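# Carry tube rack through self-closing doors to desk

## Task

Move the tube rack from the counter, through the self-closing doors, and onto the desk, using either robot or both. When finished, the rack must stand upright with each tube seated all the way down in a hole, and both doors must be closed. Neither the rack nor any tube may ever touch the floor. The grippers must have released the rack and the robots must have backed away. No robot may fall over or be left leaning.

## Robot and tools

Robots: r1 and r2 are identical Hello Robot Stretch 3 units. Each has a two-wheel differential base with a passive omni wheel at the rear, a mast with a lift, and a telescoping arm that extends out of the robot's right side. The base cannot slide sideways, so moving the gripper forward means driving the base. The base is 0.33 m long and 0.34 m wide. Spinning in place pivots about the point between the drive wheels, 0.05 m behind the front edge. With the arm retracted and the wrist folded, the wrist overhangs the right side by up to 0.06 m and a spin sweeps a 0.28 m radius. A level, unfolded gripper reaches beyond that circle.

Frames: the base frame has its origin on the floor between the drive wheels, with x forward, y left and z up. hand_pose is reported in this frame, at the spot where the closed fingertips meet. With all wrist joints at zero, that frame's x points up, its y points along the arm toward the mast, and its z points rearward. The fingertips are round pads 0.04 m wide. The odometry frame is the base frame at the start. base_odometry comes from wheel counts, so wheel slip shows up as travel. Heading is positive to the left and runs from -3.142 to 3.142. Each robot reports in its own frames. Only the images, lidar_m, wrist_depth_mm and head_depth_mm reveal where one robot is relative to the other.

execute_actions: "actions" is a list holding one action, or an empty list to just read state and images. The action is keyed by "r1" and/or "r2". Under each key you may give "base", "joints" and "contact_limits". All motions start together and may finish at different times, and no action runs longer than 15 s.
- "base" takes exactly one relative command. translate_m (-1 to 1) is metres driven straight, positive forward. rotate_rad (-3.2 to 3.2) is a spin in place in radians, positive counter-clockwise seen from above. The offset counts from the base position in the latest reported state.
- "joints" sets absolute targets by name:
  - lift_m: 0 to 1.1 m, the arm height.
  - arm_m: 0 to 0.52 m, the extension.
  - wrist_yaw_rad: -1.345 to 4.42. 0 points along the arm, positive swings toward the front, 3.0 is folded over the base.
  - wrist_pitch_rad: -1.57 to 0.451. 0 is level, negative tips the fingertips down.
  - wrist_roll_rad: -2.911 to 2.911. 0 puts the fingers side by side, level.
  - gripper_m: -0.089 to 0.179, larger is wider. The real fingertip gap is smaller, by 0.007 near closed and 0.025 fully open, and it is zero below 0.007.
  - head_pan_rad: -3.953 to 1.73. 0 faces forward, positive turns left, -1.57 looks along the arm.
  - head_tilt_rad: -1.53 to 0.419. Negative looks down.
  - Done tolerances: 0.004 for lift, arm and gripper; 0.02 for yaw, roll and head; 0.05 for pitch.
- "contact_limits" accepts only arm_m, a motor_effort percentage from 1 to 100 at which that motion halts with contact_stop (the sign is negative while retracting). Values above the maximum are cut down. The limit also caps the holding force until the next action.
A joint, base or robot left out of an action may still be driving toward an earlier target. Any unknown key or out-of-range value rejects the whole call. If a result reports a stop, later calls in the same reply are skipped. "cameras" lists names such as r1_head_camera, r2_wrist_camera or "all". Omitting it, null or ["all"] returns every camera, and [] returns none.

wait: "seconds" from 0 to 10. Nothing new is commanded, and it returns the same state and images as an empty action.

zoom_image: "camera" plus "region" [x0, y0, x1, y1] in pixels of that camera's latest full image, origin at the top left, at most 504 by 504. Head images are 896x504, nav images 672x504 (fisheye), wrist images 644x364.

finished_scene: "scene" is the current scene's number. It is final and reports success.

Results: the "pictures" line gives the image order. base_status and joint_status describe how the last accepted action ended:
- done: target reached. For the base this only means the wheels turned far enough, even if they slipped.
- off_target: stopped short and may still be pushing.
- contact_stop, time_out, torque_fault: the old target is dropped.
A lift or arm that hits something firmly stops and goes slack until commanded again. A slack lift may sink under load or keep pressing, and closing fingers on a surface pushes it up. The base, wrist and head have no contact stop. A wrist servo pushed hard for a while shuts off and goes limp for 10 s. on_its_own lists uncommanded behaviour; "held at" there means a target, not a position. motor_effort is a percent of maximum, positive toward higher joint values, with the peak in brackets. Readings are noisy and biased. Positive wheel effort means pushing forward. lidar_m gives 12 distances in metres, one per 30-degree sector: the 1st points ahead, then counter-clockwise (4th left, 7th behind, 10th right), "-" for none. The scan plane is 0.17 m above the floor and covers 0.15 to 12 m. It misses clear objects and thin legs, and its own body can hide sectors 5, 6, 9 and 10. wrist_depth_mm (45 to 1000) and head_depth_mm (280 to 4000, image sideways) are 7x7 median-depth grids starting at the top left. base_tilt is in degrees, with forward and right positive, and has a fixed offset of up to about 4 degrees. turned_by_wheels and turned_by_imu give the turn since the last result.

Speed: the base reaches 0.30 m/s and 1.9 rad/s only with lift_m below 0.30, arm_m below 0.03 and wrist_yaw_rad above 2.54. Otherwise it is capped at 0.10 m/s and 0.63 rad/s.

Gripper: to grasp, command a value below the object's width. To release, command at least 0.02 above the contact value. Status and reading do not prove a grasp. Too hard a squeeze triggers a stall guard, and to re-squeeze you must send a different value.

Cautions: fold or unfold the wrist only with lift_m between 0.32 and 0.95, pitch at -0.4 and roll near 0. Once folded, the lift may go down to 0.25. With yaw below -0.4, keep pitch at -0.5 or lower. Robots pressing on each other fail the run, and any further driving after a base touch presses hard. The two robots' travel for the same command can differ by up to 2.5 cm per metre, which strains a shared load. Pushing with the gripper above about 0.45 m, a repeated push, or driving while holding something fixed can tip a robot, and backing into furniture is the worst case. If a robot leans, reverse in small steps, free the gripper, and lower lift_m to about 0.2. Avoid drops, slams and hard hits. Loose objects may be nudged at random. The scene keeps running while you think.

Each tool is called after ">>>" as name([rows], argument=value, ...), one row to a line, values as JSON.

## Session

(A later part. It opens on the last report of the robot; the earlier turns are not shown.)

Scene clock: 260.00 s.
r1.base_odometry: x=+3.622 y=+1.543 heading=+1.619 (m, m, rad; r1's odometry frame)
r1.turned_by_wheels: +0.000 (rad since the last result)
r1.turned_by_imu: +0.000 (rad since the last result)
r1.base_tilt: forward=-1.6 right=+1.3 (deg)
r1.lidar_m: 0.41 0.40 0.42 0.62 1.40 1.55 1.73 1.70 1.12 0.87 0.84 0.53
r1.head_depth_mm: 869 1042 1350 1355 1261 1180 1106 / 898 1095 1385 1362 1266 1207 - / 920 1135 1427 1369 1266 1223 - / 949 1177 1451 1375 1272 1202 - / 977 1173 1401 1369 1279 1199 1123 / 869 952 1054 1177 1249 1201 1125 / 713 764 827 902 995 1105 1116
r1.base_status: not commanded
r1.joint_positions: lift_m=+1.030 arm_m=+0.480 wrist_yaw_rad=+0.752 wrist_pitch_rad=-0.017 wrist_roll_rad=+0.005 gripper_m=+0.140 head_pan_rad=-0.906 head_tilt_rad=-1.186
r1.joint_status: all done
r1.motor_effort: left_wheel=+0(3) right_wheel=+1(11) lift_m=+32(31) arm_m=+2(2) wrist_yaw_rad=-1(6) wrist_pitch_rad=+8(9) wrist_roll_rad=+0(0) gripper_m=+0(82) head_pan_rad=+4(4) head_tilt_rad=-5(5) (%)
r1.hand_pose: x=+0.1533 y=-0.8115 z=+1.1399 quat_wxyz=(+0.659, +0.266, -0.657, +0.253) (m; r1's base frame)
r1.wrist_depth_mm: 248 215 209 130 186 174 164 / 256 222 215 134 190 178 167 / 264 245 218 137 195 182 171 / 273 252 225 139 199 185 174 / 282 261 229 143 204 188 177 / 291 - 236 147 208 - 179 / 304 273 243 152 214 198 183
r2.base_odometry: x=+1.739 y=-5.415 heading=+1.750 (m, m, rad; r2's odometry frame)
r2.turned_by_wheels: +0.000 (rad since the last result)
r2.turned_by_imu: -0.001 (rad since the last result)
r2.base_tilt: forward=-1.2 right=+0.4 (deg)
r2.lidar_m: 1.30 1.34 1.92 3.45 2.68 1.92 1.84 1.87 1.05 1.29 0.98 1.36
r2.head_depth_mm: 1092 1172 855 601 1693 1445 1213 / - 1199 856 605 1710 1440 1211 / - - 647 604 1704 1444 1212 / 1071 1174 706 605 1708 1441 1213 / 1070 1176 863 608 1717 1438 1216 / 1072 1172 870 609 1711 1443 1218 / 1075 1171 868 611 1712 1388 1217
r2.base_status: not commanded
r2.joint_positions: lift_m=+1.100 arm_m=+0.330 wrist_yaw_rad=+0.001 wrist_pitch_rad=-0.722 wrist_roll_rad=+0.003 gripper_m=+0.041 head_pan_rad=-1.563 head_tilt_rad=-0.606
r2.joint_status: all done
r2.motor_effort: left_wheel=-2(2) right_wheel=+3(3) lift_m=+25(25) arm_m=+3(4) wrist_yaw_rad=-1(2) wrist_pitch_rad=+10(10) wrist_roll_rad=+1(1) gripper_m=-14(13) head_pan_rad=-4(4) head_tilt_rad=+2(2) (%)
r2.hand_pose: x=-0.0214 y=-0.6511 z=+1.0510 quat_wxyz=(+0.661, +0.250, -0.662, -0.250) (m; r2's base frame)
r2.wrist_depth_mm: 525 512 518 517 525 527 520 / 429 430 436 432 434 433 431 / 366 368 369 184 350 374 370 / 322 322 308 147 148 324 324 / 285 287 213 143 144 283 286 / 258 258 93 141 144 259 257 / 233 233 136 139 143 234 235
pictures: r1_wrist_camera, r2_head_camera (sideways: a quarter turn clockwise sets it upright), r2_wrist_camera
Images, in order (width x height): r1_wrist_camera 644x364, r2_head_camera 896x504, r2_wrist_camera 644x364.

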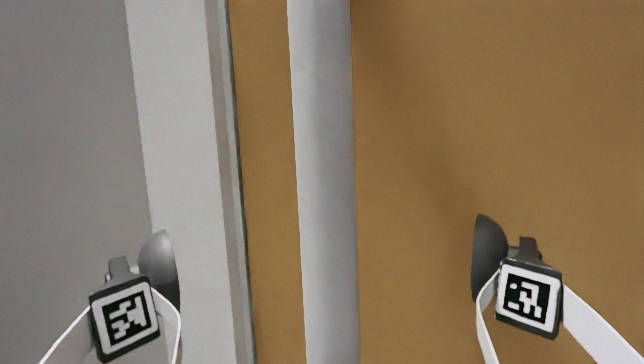

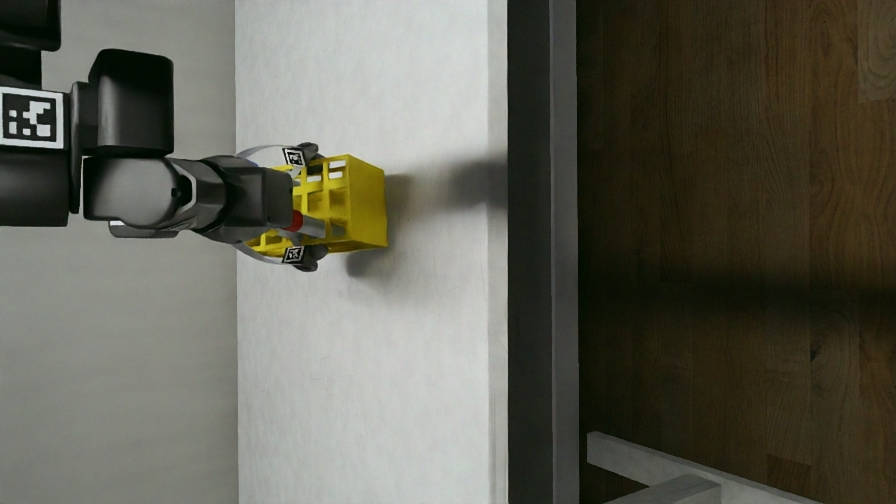

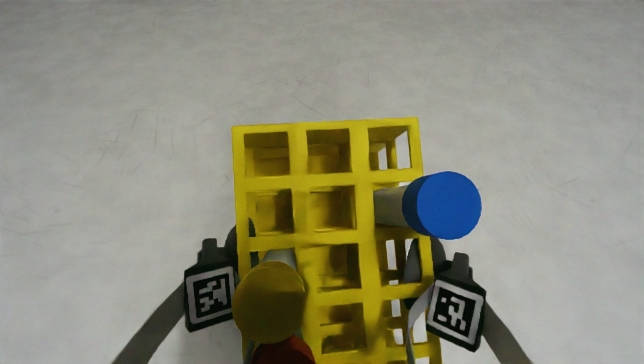

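>>> execute_actions([
  {"r1":{"base":{"translate_m":-0.06},"joints":{"arm_m":0.4}},"r2":{"joints":{"arm_m":0.42,"wrist_pitch_rad":-0.87}}},
], cameras=["r2_head_camera"])

>>> execute_actions([
  {"r1":{"joints":{"arm_m":0.3}},"r2":{"joints":{"arm_m":0.455,"wrist_pitch_rad":-0.98,"gripper_m":0.068}}},
], cameras=["r2_wrist_camera","r2_head_camera"])

Scene clock: 262.50 s.
r1.base_odometry: x=+3.625 y=+1.483 heading=+1.619 (m, m, rad; r1's odometry frame)
r1.turned_by_wheels: +0.000 (rad since the last result)
r1.turned_by_imu: +0.001 (rad since the last result)
r1.base_tilt: forward=-1.6 right=+1.3 (deg)
r1.lidar_m: 0.46 0.45 0.48 0.70 1.37 1.52 1.68 1.64 1.16 0.89 0.86 0.60
r1.head_depth_mm: 887 1086 1398 1355 1260 1179 1105 / 922 1127 1427 1365 1263 1205 - / 953 1169 1436 1365 1276 1221 - / 978 1214 1459 1381 1276 1203 - / 1015 1260 1458 1374 1279 1197 1124 / 973 1081 1197 1303 1278 1203 1125 / 812 871 942 1029 1132 1180 1128
r1.base_status: done
r1.joint_positions: lift_m=+1.030 arm_m=+0.400 wrist_yaw_rad=+0.751 wrist_pitch_rad=-0.018 wrist_roll_rad=+0.005 gripper_m=+0.140 head_pan_rad=-0.906 head_tilt_rad=-1.186
r1.joint_status: all done
r1.motor_effort: left_wheel=-1(4) right_wheel=+1(7) lift_m=+32(31) arm_m=-4(4) wrist_yaw_rad=-1(1) wrist_pitch_rad=+9(9) wrist_roll_rad=+0(0) gripper_m=+1(0) head_pan_rad=+4(4) head_tilt_rad=-6(5) (%)
r1.hand_pose: x=+0.1531 y=-0.7323 z=+1.1398 quat_wxyz=(+0.659, +0.266, -0.657, +0.253) (m; r1's base frame)
r1.wrist_depth_mm: 367 341 303 286 275 256 242 / 378 348 313 290 278 262 245 / 390 358 321 297 285 268 251 / 401 372 327 304 292 273 257 / 417 384 333 312 298 278 261 / 433 - 344 331 308 - 266 / 452 402 355 341 318 294 269
r2.base_odometry: x=+1.739 y=-5.415 heading=+1.750 (m, m, rad; r2's odometry frame)
r2.turned_by_wheels: +0.000 (rad since the last result)
r2.turned_by_imu: +0.000 (rad since the last result)
r2.base_tilt: forward=-1.2 right=+0.4 (deg)
r2.lidar_m: 1.30 1.35 1.92 3.45 2.67 1.92 1.83 1.87 1.06 1.29 0.97 1.36
r2.head_depth_mm: 1104 1171 855 603 1701 1432 1212 / - 1170 859 605 1707 1442 1210 / - 1168 703 605 1716 1441 1211 / 1075 1173 732 609 1693 1444 1221 / 1076 1176 866 608 1700 1441 1217 / 1069 1177 870 609 1707 1451 1212 / 1074 1175 872 610 1710 1387 1218
r2.base_status: not commanded
r2.joint_positions: lift_m=+1.100 arm_m=+0.420 wrist_yaw_rad=+0.000 wrist_pitch_rad=-0.872 wrist_roll_rad=+0.002 gripper_m=+0.041 head_pan_rad=-1.563 head_tilt_rad=-0.606
r2.joint_status: all done
r2.motor_effort: left_wheel=-2(2) right_wheel=+3(2) lift_m=+22(24) arm_m=+4(5) wrist_yaw_rad=+0(0) wrist_pitch_rad=+1(9) wrist_roll_rad=+2(2) gripper_m=-15(14) head_pan_rad=-4(4) head_tilt_rad=+2(3) (%)
r2.hand_pose: x=-0.0216 y=-0.7111 z=+1.0269 quat_wxyz=(+0.640, +0.298, -0.641, -0.299) (m; r2's base frame)
r2.wrist_depth_mm: 386 381 379 380 382 380 376 / 339 339 339 339 338 336 337 / 305 306 304 184 296 302 301 / 277 276 265 151 115 274 273 / 253 253 244 147 148 251 250 / 234 234 93 142 144 232 231 / 216 217 210 138 141 215 214
pictures: r2_head_camera (sideways: a quarter turn clockwise sets it upright)
Images, in order (width x height): r2_head_camera 896x504.

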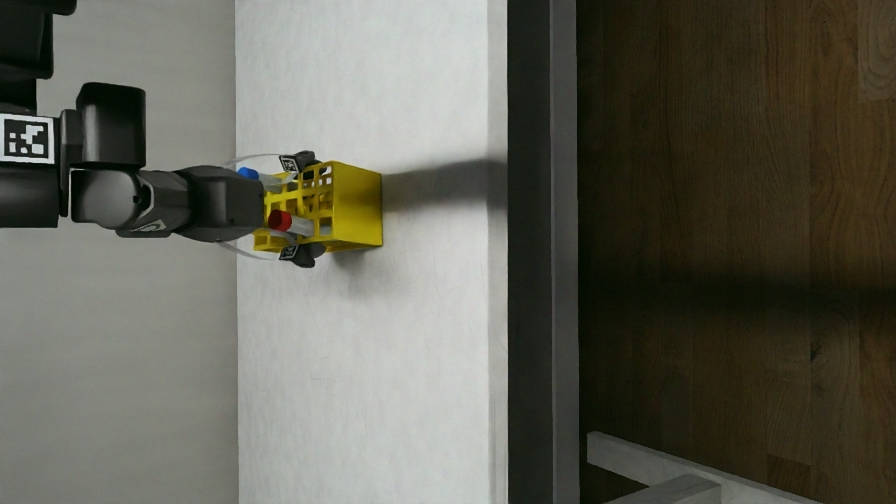

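Scene clock: 264.47 s.
r1.base_odometry: x=+3.625 y=+1.483 heading=+1.619 (m, m, rad; r1's odometry frame)
r1.turned_by_wheels: +0.000 (rad since the last result)
r1.turned_by_imu: +0.001 (rad since the last result)
r1.base_tilt: forward=-1.6 right=+1.2 (deg)
r1.lidar_m: 0.46 0.45 0.48 0.70 1.37 1.52 1.68 1.65 1.16 0.89 0.86 0.60
r1.head_depth_mm: 886 1085 1396 1354 1261 1181 1104 / 927 1127 1422 1361 1263 1204 - / 952 1166 1436 1370 1270 1220 - / 978 1210 1457 1371 1273 1199 - / 1005 1257 1459 1379 1286 1197 1121 / 975 1081 1197 1306 1277 1201 1126 / 810 872 942 1029 1133 1184 1132
r1.base_status: not commanded
r1.joint_positions: lift_m=+1.030 arm_m=+0.300 wrist_yaw_rad=+0.751 wrist_pitch_rad=-0.018 wrist_roll_rad=+0.005 gripper_m=+0.140 head_pan_rad=-0.906 head_tilt_rad=-1.186
r1.joint_status: all done
r1.motor_effort: left_wheel=-1(0) right_wheel=+1(1) lift_m=+32(31) arm_m=-4(5) wrist_yaw_rad=-1(1) wrist_pitch_rad=+9(9) wrist_roll_rad=+0(0) gripper_m=+1(0) head_pan_rad=+4(4) head_tilt_rad=-5(5) (%)
r1.hand_pose: x=+0.1531 y=-0.6323 z=+1.1397 quat_wxyz=(+0.659, +0.266, -0.657, +0.253) (m; r1's base frame)
r1.wrist_depth_mm: 476 440 405 374 348 335 313 / 491 453 414 381 356 339 322 / 506 466 427 391 363 345 326 / 527 476 443 399 372 356 333 / 548 497 450 408 381 361 339 / 556 - 466 417 389 - 345 / 573 524 476 433 402 380 347
r2.base_odometry: x=+1.739 y=-5.415 heading=+1.751 (m, m, rad; r2's odometry frame)
r2.turned_by_wheels: +0.000 (rad since the last result)
r2.turned_by_imu: +0.000 (rad since the last result)
r2.base_tilt: forward=-1.1 right=+0.4 (deg)
r2.lidar_m: 1.30 1.34 1.92 3.45 2.67 1.92 1.84 1.87 1.06 1.29 0.97 1.35
r2.head_depth_mm: 1101 1172 855 602 1712 1436 1208 / 1071 1175 858 604 1706 1439 1212 / - 1174 722 606 1708 1441 1215 / 1072 1174 731 605 1712 1443 1213 / 1077 1171 866 608 1703 1440 1213 / 1070 1176 868 609 1702 1438 1219 / 1073 1171 871 611 1705 1380 1220
r2.base_status: not commanded
r2.joint_positions: lift_m=+1.100 arm_m=+0.455 wrist_yaw_rad=+0.003 wrist_pitch_rad=-0.955 wrist_roll_rad=-0.009 gripper_m=+0.068 head_pan_rad=-1.563 head_tilt_rad=-0.606
r2.joint_status: all done
r2.motor_effort: left_wheel=+0(2) right_wheel=-3(3) lift_m=+18(21) arm_m=+3(5) wrist_yaw_rad=-2(3) wrist_pitch_rad=-10(29) wrist_roll_rad=+9(10) gripper_m=-7(70) head_pan_rad=-3(3) head_tilt_rad=+4(3) (%)
r2.hand_pose: x=-0.0213 y=-0.7281 z=+1.0157 quat_wxyz=(+0.631, +0.327, -0.624, -0.323) (m; r2's base frame)
r2.wrist_depth_mm: 332 333 329 331 329 329 327 / 302 301 302 300 299 302 298 / 277 277 277 184 274 275 274 / 257 258 249 159 111 254 253 / 238 238 221 148 182 237 236 / 222 222 94 140 144 220 221 / 208 208 203 135 137 207 207
pictures: r2_head_camera (sideways: a quarter turn clockwise sets it upright), r2_wrist_camera
Images, in order (width x height): r2_head_camera 896x504, r2_wrist_camera 644x364.

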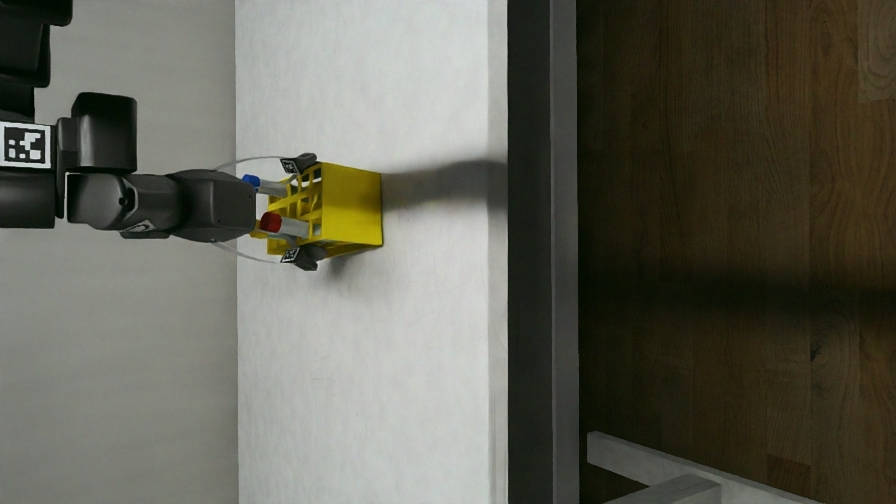

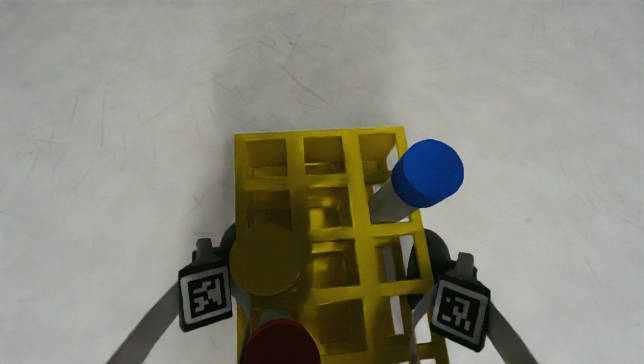

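>>> execute_actions([
  {"r2":{"joints":{"arm_m":0.485,"wrist_pitch_rad":-1.05,"gripper_m":0.085}}},
], cameras=[])

>>> execute_actions([
  {"r2":{"joints":{"gripper_m":0.179}}},
], cameras=["r2_wrist_camera","r2_head_camera"])

Scene clock: 265.73 s.
r1.base_odometry: x=+3.625 y=+1.483 heading=+1.619 (m, m, rad; r1's odometry frame)
r1.turned_by_wheels: +0.000 (rad since the last result)
r1.turned_by_imu: +0.000 (rad since the last result)
r1.base_tilt: forward=-1.6 right=+1.2 (deg)
r1.lidar_m: 0.46 0.45 0.48 0.70 1.37 1.52 1.68 1.64 1.16 0.89 0.86 0.60
r1.head_depth_mm: 888 1088 1392 1352 1262 1178 1104 / 923 1129 1418 1356 1269 1203 - / 952 1169 1435 1370 1271 1222 - / 979 1211 1456 1368 1278 1202 - / 1013 1259 1460 1383 1287 1195 1120 / 975 1081 1200 1301 1283 1198 1128 / 811 871 939 1026 1132 1180 1130
r1.base_status: not commanded
r1.joint_positions: lift_m=+1.030 arm_m=+0.300 wrist_yaw_rad=+0.751 wrist_pitch_rad=-0.018 wrist_roll_rad=+0.005 gripper_m=+0.140 head_pan_rad=-0.906 head_tilt_rad=-1.186
r1.joint_status: not commanded
r1.motor_effort: left_wheel=-1(1) right_wheel=+1(1) lift_m=+31(31) arm_m=-4(4) wrist_yaw_rad=-1(2) wrist_pitch_rad=+8(9) wrist_roll_rad=+0(0) gripper_m=+1(0) head_pan_rad=+4(4) head_tilt_rad=-5(5) (%)
r1.hand_pose: x=+0.1531 y=-0.6323 z=+1.1397 quat_wxyz=(+0.659, +0.266, -0.657, +0.253) (m; r1's base frame)
r1.wrist_depth_mm: 475 439 408 372 346 334 313 / 494 452 416 380 355 340 318 / 507 464 431 390 363 350 325 / 522 478 443 401 370 356 332 / 544 494 453 409 379 357 339 / 559 - 466 417 387 - 345 / 572 520 482 427 404 378 346
r2.base_odometry: x=+1.739 y=-5.415 heading=+1.750 (m, m, rad; r2's odometry frame)
r2.turned_by_wheels: +0.000 (rad since the last result)
r2.turned_by_imu: +0.000 (rad since the last result)
r2.base_tilt: forward=-1.2 right=+0.4 (deg)
r2.lidar_m: 1.30 1.34 1.92 3.44 2.67 1.92 1.84 1.87 1.06 1.29 0.98 1.36
r2.head_depth_mm: 1103 1175 854 603 1714 1439 1211 / 1081 1170 858 604 1699 1446 1210 / - 1161 725 605 1707 1445 1214 / 1074 1169 731 607 1705 1447 1218 / 1069 1175 868 607 1696 1441 1218 / 1074 1177 867 608 1716 1449 1221 / 1068 1170 871 610 1709 1380 1220
r2.base_status: not commanded
r2.joint_positions: lift_m=+1.100 arm_m=+0.485 wrist_yaw_rad=+0.000 wrist_pitch_rad=-1.049 wrist_roll_rad=-0.007 gripper_m=+0.085 head_pan_rad=-1.563 head_tilt_rad=-0.606
r2.joint_status: all done
r2.motor_effort: left_wheel=-2(2) right_wheel=+3(3) lift_m=+17(17) arm_m=+4(5) wrist_yaw_rad=+0(2) wrist_pitch_rad=+0(16) wrist_roll_rad=+8(9) gripper_m=-3(61) head_pan_rad=-4(2) head_tilt_rad=+3(2) (%)
r2.hand_pose: x=-0.0216 y=-0.7363 z=+1.0046 quat_wxyz=(+0.614, +0.356, -0.609, -0.353) (m; r2's base frame)
r2.wrist_depth_mm: 290 290 289 287 284 285 284 / 270 270 267 268 268 266 265 / 253 253 253 181 174 249 247 / 239 239 234 156 134 231 234 / 225 224 103 147 149 221 221 / 214 214 113 138 157 210 208 / 203 202 88 130 133 199 199
pictures: none
No camera images: the call's "cameras" was empty. Leave "cameras" out to get every camera's image.

Scene clock: 267.17 s.
r1.base_odometry: x=+3.625 y=+1.483 heading=+1.619 (m, m, rad; r1's odometry frame)
r1.turned_by_wheels: +0.000 (rad since the last result)
r1.turned_by_imu: +0.000 (rad since the last result)
r1.base_tilt: forward=-1.6 right=+1.2 (deg)
r1.lidar_m: 0.46 0.45 0.48 0.70 1.37 1.52 1.67 1.64 1.16 0.89 0.86 0.60
r1.head_depth_mm: 883 1087 1393 1356 1260 1181 1106 / 924 1134 1424 1361 1265 1204 - / 953 1170 1436 1367 1274 1216 - / 981 1217 1455 1372 1272 1198 - / 1008 1258 1455 1381 1281 1196 1124 / 974 1084 1199 1305 1282 1200 1128 / 809 872 942 1030 1132 1182 1132
r1.base_status: not commanded
r1.joint_positions: lift_m=+1.030 arm_m=+0.300 wrist_yaw_rad=+0.751 wrist_pitch_rad=-0.018 wrist_roll_rad=+0.005 gripper_m=+0.140 head_pan_rad=-0.906 head_tilt_rad=-1.186
r1.joint_status: not commanded
r1.motor_effort: left_wheel=-1(1) right_wheel=+1(1) lift_m=+31(32) arm_m=-4(4) wrist_yaw_rad=-2(1) wrist_pitch_rad=+9(8) wrist_roll_rad=+0(0) gripper_m=+1(0) head_pan_rad=+3(4) head_tilt_rad=-5(5) (%)
r1.hand_pose: x=+0.1531 y=-0.6323 z=+1.1397 quat_wxyz=(+0.659, +0.266, -0.657, +0.253) (m; r1's base frame)
r1.wrist_depth_mm: 480 441 408 371 345 334 313 / 489 452 417 380 355 339 319 / 504 463 427 390 362 344 326 / 526 483 443 400 372 354 332 / 544 503 453 411 381 359 339 / 549 - 465 421 390 - 343 / 572 520 480 430 403 382 347
r2.base_odometry: x=+1.739 y=-5.415 heading=+1.750 (m, m, rad; r2's odometry frame)
r2.turned_by_wheels: +0.000 (rad since the last result)
r2.turned_by_imu: +0.000 (rad since the last result)
r2.base_tilt: forward=-1.1 right=+0.4 (deg)
r2.lidar_m: 1.30 1.34 1.92 3.44 2.67 1.92 1.84 1.87 1.06 1.29 0.98 1.36
r2.head_depth_mm: 1102 1174 853 602 1706 1431 1213 / 1079 1176 856 603 1706 1435 1212 / - 1152 728 605 1713 1441 1218 / 1072 1169 770 607 1712 1436 1216 / 1074 1176 864 608 1704 1453 1217 / 1072 1172 867 608 1707 1454 1220 / 1074 1170 871 609 1708 1386 1219
r2.base_status: not commanded
r2.joint_positions: lift_m=+1.100 arm_m=+0.485 wrist_yaw_rad=+0.000 wrist_pitch_rad=-1.054 wrist_roll_rad=-0.003 gripper_m=+0.179 head_pan_rad=-1.563 head_tilt_rad=-0.606
r2.joint_status: all done
r2.motor_effort: left_wheel=-2(2) right_wheel=+2(3) lift_m=+17(18) arm_m=+3(4) wrist_yaw_rad=+0(0) wrist_pitch_rad=+2(3) wrist_roll_rad=+5(8) gripper_m=+1(85) head_pan_rad=-3(3) head_tilt_rad=+2(2) (%)
r2.hand_pose: x=-0.0216 y=-0.7353 z=+1.0041 quat_wxyz=(+0.612, +0.356, -0.610, -0.356) (m; r2's base frame)
r2.wrist_depth_mm: 289 288 283 284 282 281 279 / 267 268 265 265 263 263 261 / 251 251 251 180 165 246 245 / 238 236 233 158 137 233 231 / 224 226 101 147 181 220 219 / 215 211 94 139 169 209 209 / 200 201 130 132 163 198 -
pictures: r2_head_camera (sideways: a quarter turn clockwise sets it upright), r2_wrist_camera
Images, in order (width x height): r2_head_camera 896x504, r2_wrist_camera 644x364.

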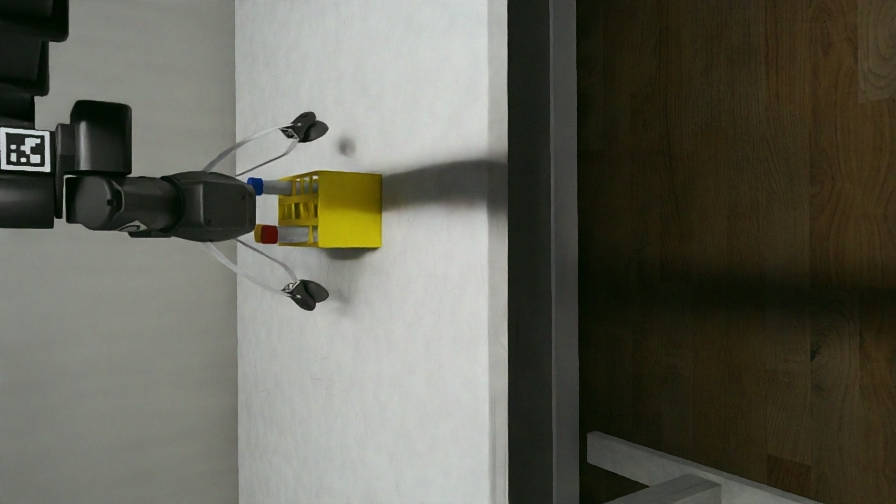

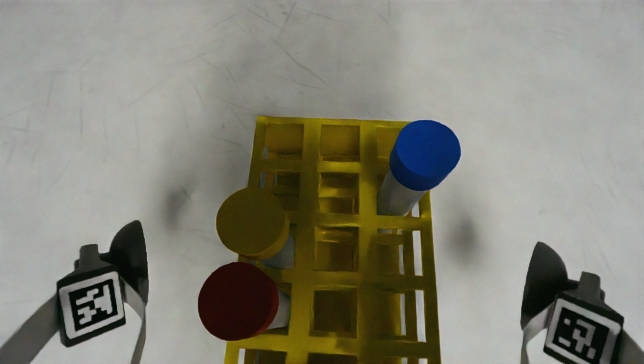

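>>> execute_actions([
  {"r1":{"joints":{"arm_m":0.1}},"r2":{"joints":{"arm_m":0.33}}},
], cameras=[])

>>> execute_actions([
  {"r1":{"joints":{"head_pan_rad":-3.3,"head_tilt_rad":-0.8}},"r2":{"base":{"translate_m":0.28},"joints":{"arm_m":0,"head_pan_rad":-1.75}}},
], cameras=["r1_nav_camera","r2_head_camera","r2_wrist_camera"])

Scene clock: 269.97 s.
r1.base_odometry: x=+3.625 y=+1.483 heading=+1.619 (m, m, rad; r1's odometry frame)
r1.turned_by_wheels: +0.000 (rad since the last result)
r1.turned_by_imu: +0.001 (rad since the last result)
r1.base_tilt: forward=-1.6 right=+1.2 (deg)
r1.lidar_m: 0.46 0.45 0.48 0.70 1.37 1.52 1.68 1.64 1.16 0.89 0.86 0.60
r1.head_depth_mm: 887 1087 1391 1353 1256 1173 1104 / 926 1129 1426 1362 1271 1204 - / 949 1169 1438 1366 1270 1223 - / 979 1210 1447 1379 1276 1200 - / 1009 1258 1458 1384 1278 1199 1120 / 971 1084 1197 1298 1273 1197 1122 / 811 871 941 1030 1135 1183 1132
r1.base_status: not commanded
r1.joint_positions: lift_m=+1.030 arm_m=+0.100 wrist_yaw_rad=+0.751 wrist_pitch_rad=-0.018 wrist_roll_rad=+0.005 gripper_m=+0.140 head_pan_rad=-0.906 head_tilt_rad=-1.186
r1.joint_status: all done
r1.motor_effort: left_wheel=-1(1) right_wheel=+1(1) lift_m=+32(32) arm_m=-4(4) wrist_yaw_rad=-2(1) wrist_pitch_rad=+9(9) wrist_roll_rad=+0(0) gripper_m=+1(0) head_pan_rad=+4(4) head_tilt_rad=-5(5) (%)
r1.hand_pose: x=+0.1531 y=-0.4323 z=+1.1396 quat_wxyz=(+0.659, +0.266, -0.657, +0.253) (m; r1's base frame)
r1.wrist_depth_mm: 525 622 593 551 510 484 457 / 524 649 608 564 524 489 461 / 525 655 628 578 534 498 474 / 517 675 633 590 544 504 484 / 526 665 655 604 555 511 492 / 520 - 679 622 575 - 498 / 496 715 694 642 587 553 504
r2.base_odometry: x=+1.739 y=-5.415 heading=+1.750 (m, m, rad; r2's odometry frame)
r2.turned_by_wheels: +0.000 (rad since the last result)
r2.turned_by_imu: +0.000 (rad since the last result)
r2.base_tilt: forward=-1.2 right=+0.4 (deg)
r2.lidar_m: 1.30 1.34 1.91 3.44 2.67 1.92 1.84 1.87 1.06 1.29 0.98 1.36
r2.head_depth_mm: 1086 1174 857 602 1705 1440 1210 / - 1190 886 604 1706 1440 1218 / - - 711 605 1703 1439 1212 / 1071 1174 769 607 1706 1444 1215 / 1072 1175 919 606 1712 1452 1223 / 1074 1173 868 610 1707 1447 1214 / 1076 1175 869 610 1704 1385 1219
r2.base_status: not commanded
r2.joint_positions: lift_m=+1.100 arm_m=+0.330 wrist_yaw_rad=+0.000 wrist_pitch_rad=-1.056 wrist_roll_rad=-0.002 gripper_m=+0.179 head_pan_rad=-1.563 head_tilt_rad=-0.606
r2.joint_status: all done
r2.motor_effort: left_wheel=-2(2) right_wheel=+2(3) lift_m=+17(18) arm_m=-3(3) wrist_yaw_rad=+0(0) wrist_pitch_rad=+3(3) wrist_roll_rad=+4(5) gripper_m=+0(0) head_pan_rad=-3(3) head_tilt_rad=+2(2) (%)
r2.hand_pose: x=-0.0216 y=-0.5805 z=+1.0040 quat_wxyz=(+0.612, +0.357, -0.610, -0.356) (m; r2's base frame)
r2.wrist_depth_mm: 288 287 283 188 235 279 280 / 268 268 265 188 256 261 261 / 252 252 250 234 243 247 245 / 236 236 236 235 234 232 232 / 225 226 223 222 221 220 219 / 215 211 211 210 210 209 209 / 200 201 200 200 199 198 -
pictures: none
No camera images: the call's "cameras" was empty. Leave "cameras" out to get every camera's image.

Scene clock: 274.00 s.
r1.base_odometry: x=+3.625 y=+1.483 heading=+1.619 (m, m, rad; r1's odometry frame)
r1.turned_by_wheels: +0.000 (rad since the last result)
r1.turned_by_imu: +0.001 (rad since the last result)
r1.base_tilt: forward=-1.6 right=+1.2 (deg)
r1.lidar_m: 0.46 0.45 0.48 0.70 1.37 1.52 1.68 1.64 1.16 0.89 0.87 0.60
r1.head_depth_mm: - - - - 1444 1308 1154 / - - - - 1450 1311 1159 / - - - - 1452 1316 1164 / - - - - 1458 1319 1164 / - - - - 1452 1326 1166 / 1518 - - - - 1332 1173 / 1464 - - - - 1331 1177
r1.base_status: not commanded
r1.joint_positions: lift_m=+1.030 arm_m=+0.100 wrist_yaw_rad=+0.751 wrist_pitch_rad=-0.018 wrist_roll_rad=+0.005 gripper_m=+0.140 head_pan_rad=-3.293 head_tilt_rad=-0.804
r1.joint_status: all done
r1.motor_effort: left_wheel=-1(1) right_wheel=+1(1) lift_m=+31(32) arm_m=-4(4) wrist_yaw_rad=-1(1) wrist_pitch_rad=+9(9) wrist_roll_rad=+0(0) gripper_m=+1(1) head_pan_rad=-4(62) head_tilt_rad=+2(21) (%)
r1.hand_pose: x=+0.1531 y=-0.4323 z=+1.1396 quat_wxyz=(+0.659, +0.266, -0.657, +0.253) (m; r1's base frame)
r1.wrist_depth_mm: 522 624 593 552 506 479 453 / 516 642 610 557 520 486 464 / 517 650 619 580 532 497 476 / 523 671 643 595 545 508 482 / 523 664 654 607 556 516 492 / 525 - 672 621 572 - 498 / 496 702 688 645 582 552 508
r2.base_odometry: x=+1.689 y=-5.139 heading=+1.750 (m, m, rad; r2's odometry frame)
r2.turned_by_wheels: +0.000 (rad since the last result)
r2.turned_by_imu: +0.001 (rad since the last result)
r2.base_tilt: forward=-1.1 right=+0.4 (deg)
r2.lidar_m: 1.02 1.05 1.53 3.44 3.07 2.21 2.12 1.25 1.34 1.28 0.85 1.06
r2.head_depth_mm: - - - - - 1438 1213 / - - - - - 1404 1221 / - - - - - - 1200 / - - - - - - 1192 / - - - - - 1409 1221 / 1054 1149 868 609 1654 1414 1220 / 1031 1138 871 610 1095 1341 1209
r2.base_status: done
r2.joint_positions: lift_m=+1.100 arm_m=+0.000 wrist_yaw_rad=+0.000 wrist_pitch_rad=-1.056 wrist_roll_rad=-0.002 gripper_m=+0.179 head_pan_rad=-1.743 head_tilt_rad=-0.606
r2.joint_status: all done
r2.motor_effort: left_wheel=-2(2) right_wheel=+2(9) lift_m=+18(18) arm_m=-3(2) wrist_yaw_rad=+0(0) wrist_pitch_rad=+3(3) wrist_roll_rad=+5(4) gripper_m=+1(0) head_pan_rad=-4(21) head_tilt_rad=+3(2) (%)
r2.hand_pose: x=-0.0216 y=-0.2504 z=+1.0039 quat_wxyz=(+0.612, +0.357, -0.610, -0.356) (m; r2's base frame)
r2.wrist_depth_mm: - - 782 314 311 307 305 / - - - - - - - / - - - - - - - / - - - - - - - / - - - - - - - / - - - - - - - / - - - - - - -
pictures: r1_nav_camera (sideways: a quarter turn counterclockwise sets it upright), r2_head_camera (sideways: a quarter turn clockwise sets it upright), r2_wrist_camera
Images, in order (width x height): r1_nav_camera 672x504, r2_head_camera 896x504, r2_wrist_camera 644x364.

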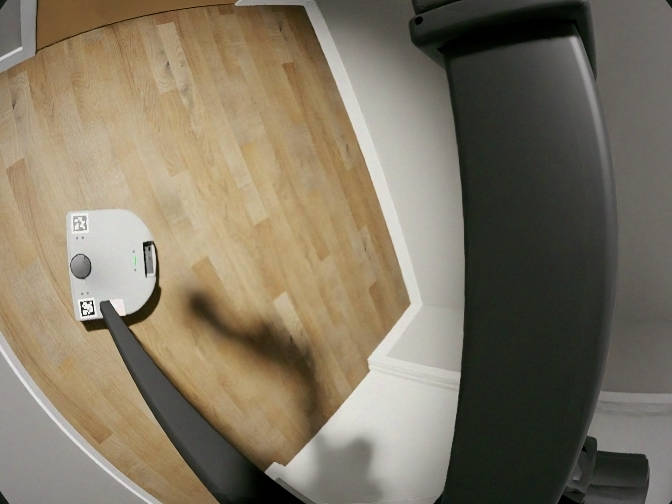

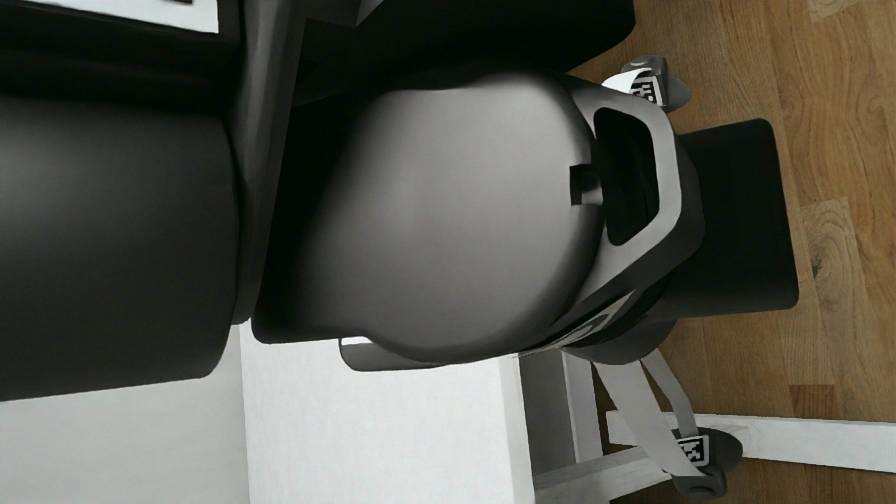

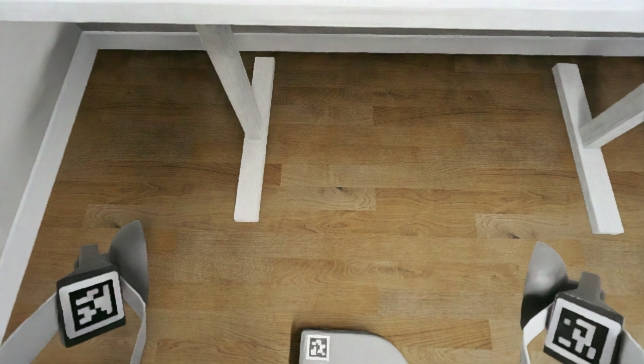

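>>> execute_actions([
  {"r2":{"joints":{"wrist_pitch_rad":-0.4,"wrist_yaw_rad":-0.3}}},
], cameras=["r2_wrist_camera"])

>>> zoom_image(camera="r2_wrist_camera", region=[300,20,540,220])

Scene clock: 275.23 s.
r1.base_odometry: x=+3.625 y=+1.483 heading=+1.619 (m, m, rad; r1's odometry frame)
r1.turned_by_wheels: +0.000 (rad since the last result)
r1.turned_by_imu: +0.000 (rad since the last result)
r1.base_tilt: forward=-1.6 right=+1.2 (deg)
r1.lidar_m: 0.46 0.45 0.48 0.70 1.37 1.52 1.68 1.64 1.16 0.89 0.86 0.60
r1.head_depth_mm: - - - - 1449 1308 1154 / - - - - 1447 1312 1163 / - - - - 1450 1313 1163 / - - - - 1459 1320 1161 / - - - - 1449 1318 1164 / 1523 - - - - 1330 1169 / 1465 - - - - 1333 1179
r1.base_status: not commanded
r1.joint_positions: lift_m=+1.030 arm_m=+0.100 wrist_yaw_rad=+0.751 wrist_pitch_rad=-0.018 wrist_roll_rad=+0.005 gripper_m=+0.140 head_pan_rad=-3.293 head_tilt_rad=-0.804
r1.joint_status: not commanded
r1.motor_effort: left_wheel=+0(1) right_wheel=+1(1) lift_m=+31(32) arm_m=-4(4) wrist_yaw_rad=-1(1) wrist_pitch_rad=+9(8) wrist_roll_rad=+0(0) gripper_m=+0(1) head_pan_rad=-5(5) head_tilt_rad=+2(1) (%)
r1.hand_pose: x=+0.1531 y=-0.4323 z=+1.1396 quat_wxyz=(+0.659, +0.266, -0.657, +0.253) (m; r1's base frame)
r1.wrist_depth_mm: 516 622 590 545 508 480 457 / 525 644 605 564 521 486 463 / 520 648 617 580 530 496 472 / 528 680 644 588 544 503 484 / 527 661 663 606 559 511 497 / 522 - 675 625 578 - 502 / 496 704 694 638 583 555 504
r2.base_odometry: x=+1.689 y=-5.139 heading=+1.750 (m, m, rad; r2's odometry frame)
r2.turned_by_wheels: +0.000 (rad since the last result)
r2.turned_by_imu: +0.000 (rad since the last result)
r2.base_tilt: forward=-1.1 right=+0.4 (deg)
r2.lidar_m: 1.02 1.05 1.53 3.46 3.07 2.21 2.12 1.25 1.34 1.28 0.85 1.07
r2.head_depth_mm: - - - - - 1398 1215 / - - - - - 1405 1208 / - - - - - 1442 1220 / - - - - - 1388 1218 / - - - - - 1407 1218 / 1052 1154 870 621 1656 1448 1216 / 1031 1135 870 611 1099 1340 1210
r2.base_status: not commanded
r2.joint_positions: lift_m=+1.100 arm_m=+0.000 wrist_yaw_rad=-0.298 wrist_pitch_rad=-0.420 wrist_roll_rad=-0.002 gripper_m=+0.179 head_pan_rad=-1.743 head_tilt_rad=-0.606
r2.joint_status: all done
r2.motor_effort: left_wheel=-2(2) right_wheel=+2(2) lift_m=+18(18) arm_m=-2(3) wrist_yaw_rad=-2(3) wrist_pitch_rad=+9(8) wrist_roll_rad=+5(4) gripper_m=+0(0) head_pan_rad=-3(3) head_tilt_rad=+2(2) (%)
r2.hand_pose: x=-0.0873 y=-0.3595 z=+1.1124 quat_wxyz=(+0.663, +0.044, -0.705, -0.249) (m; r2's base frame)
r2.wrist_depth_mm: 814 854 909 986 - - - / 852 878 918 969 - - - / 648 649 659 671 563 702 711 / 494 497 512 519 518 525 531 / 405 422 414 414 417 423 465 / 351 346 346 370 - - - / - 822 - - - - -
pictures: r2_wrist_camera
Images, in order (width x height): r2_wrist_camera 644x364.

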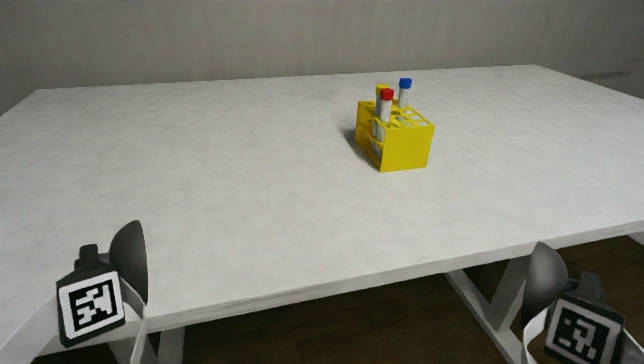

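Region (300, 20, 540, 220) of r2_wrist_camera's 644x364 image, scaled by 2.100.

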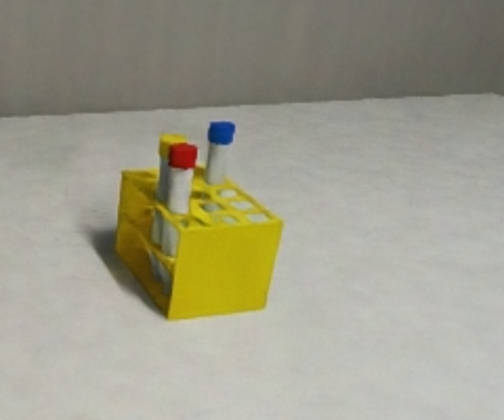

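>>> finished_scene(scene=2)

The scene is finished: the task was done.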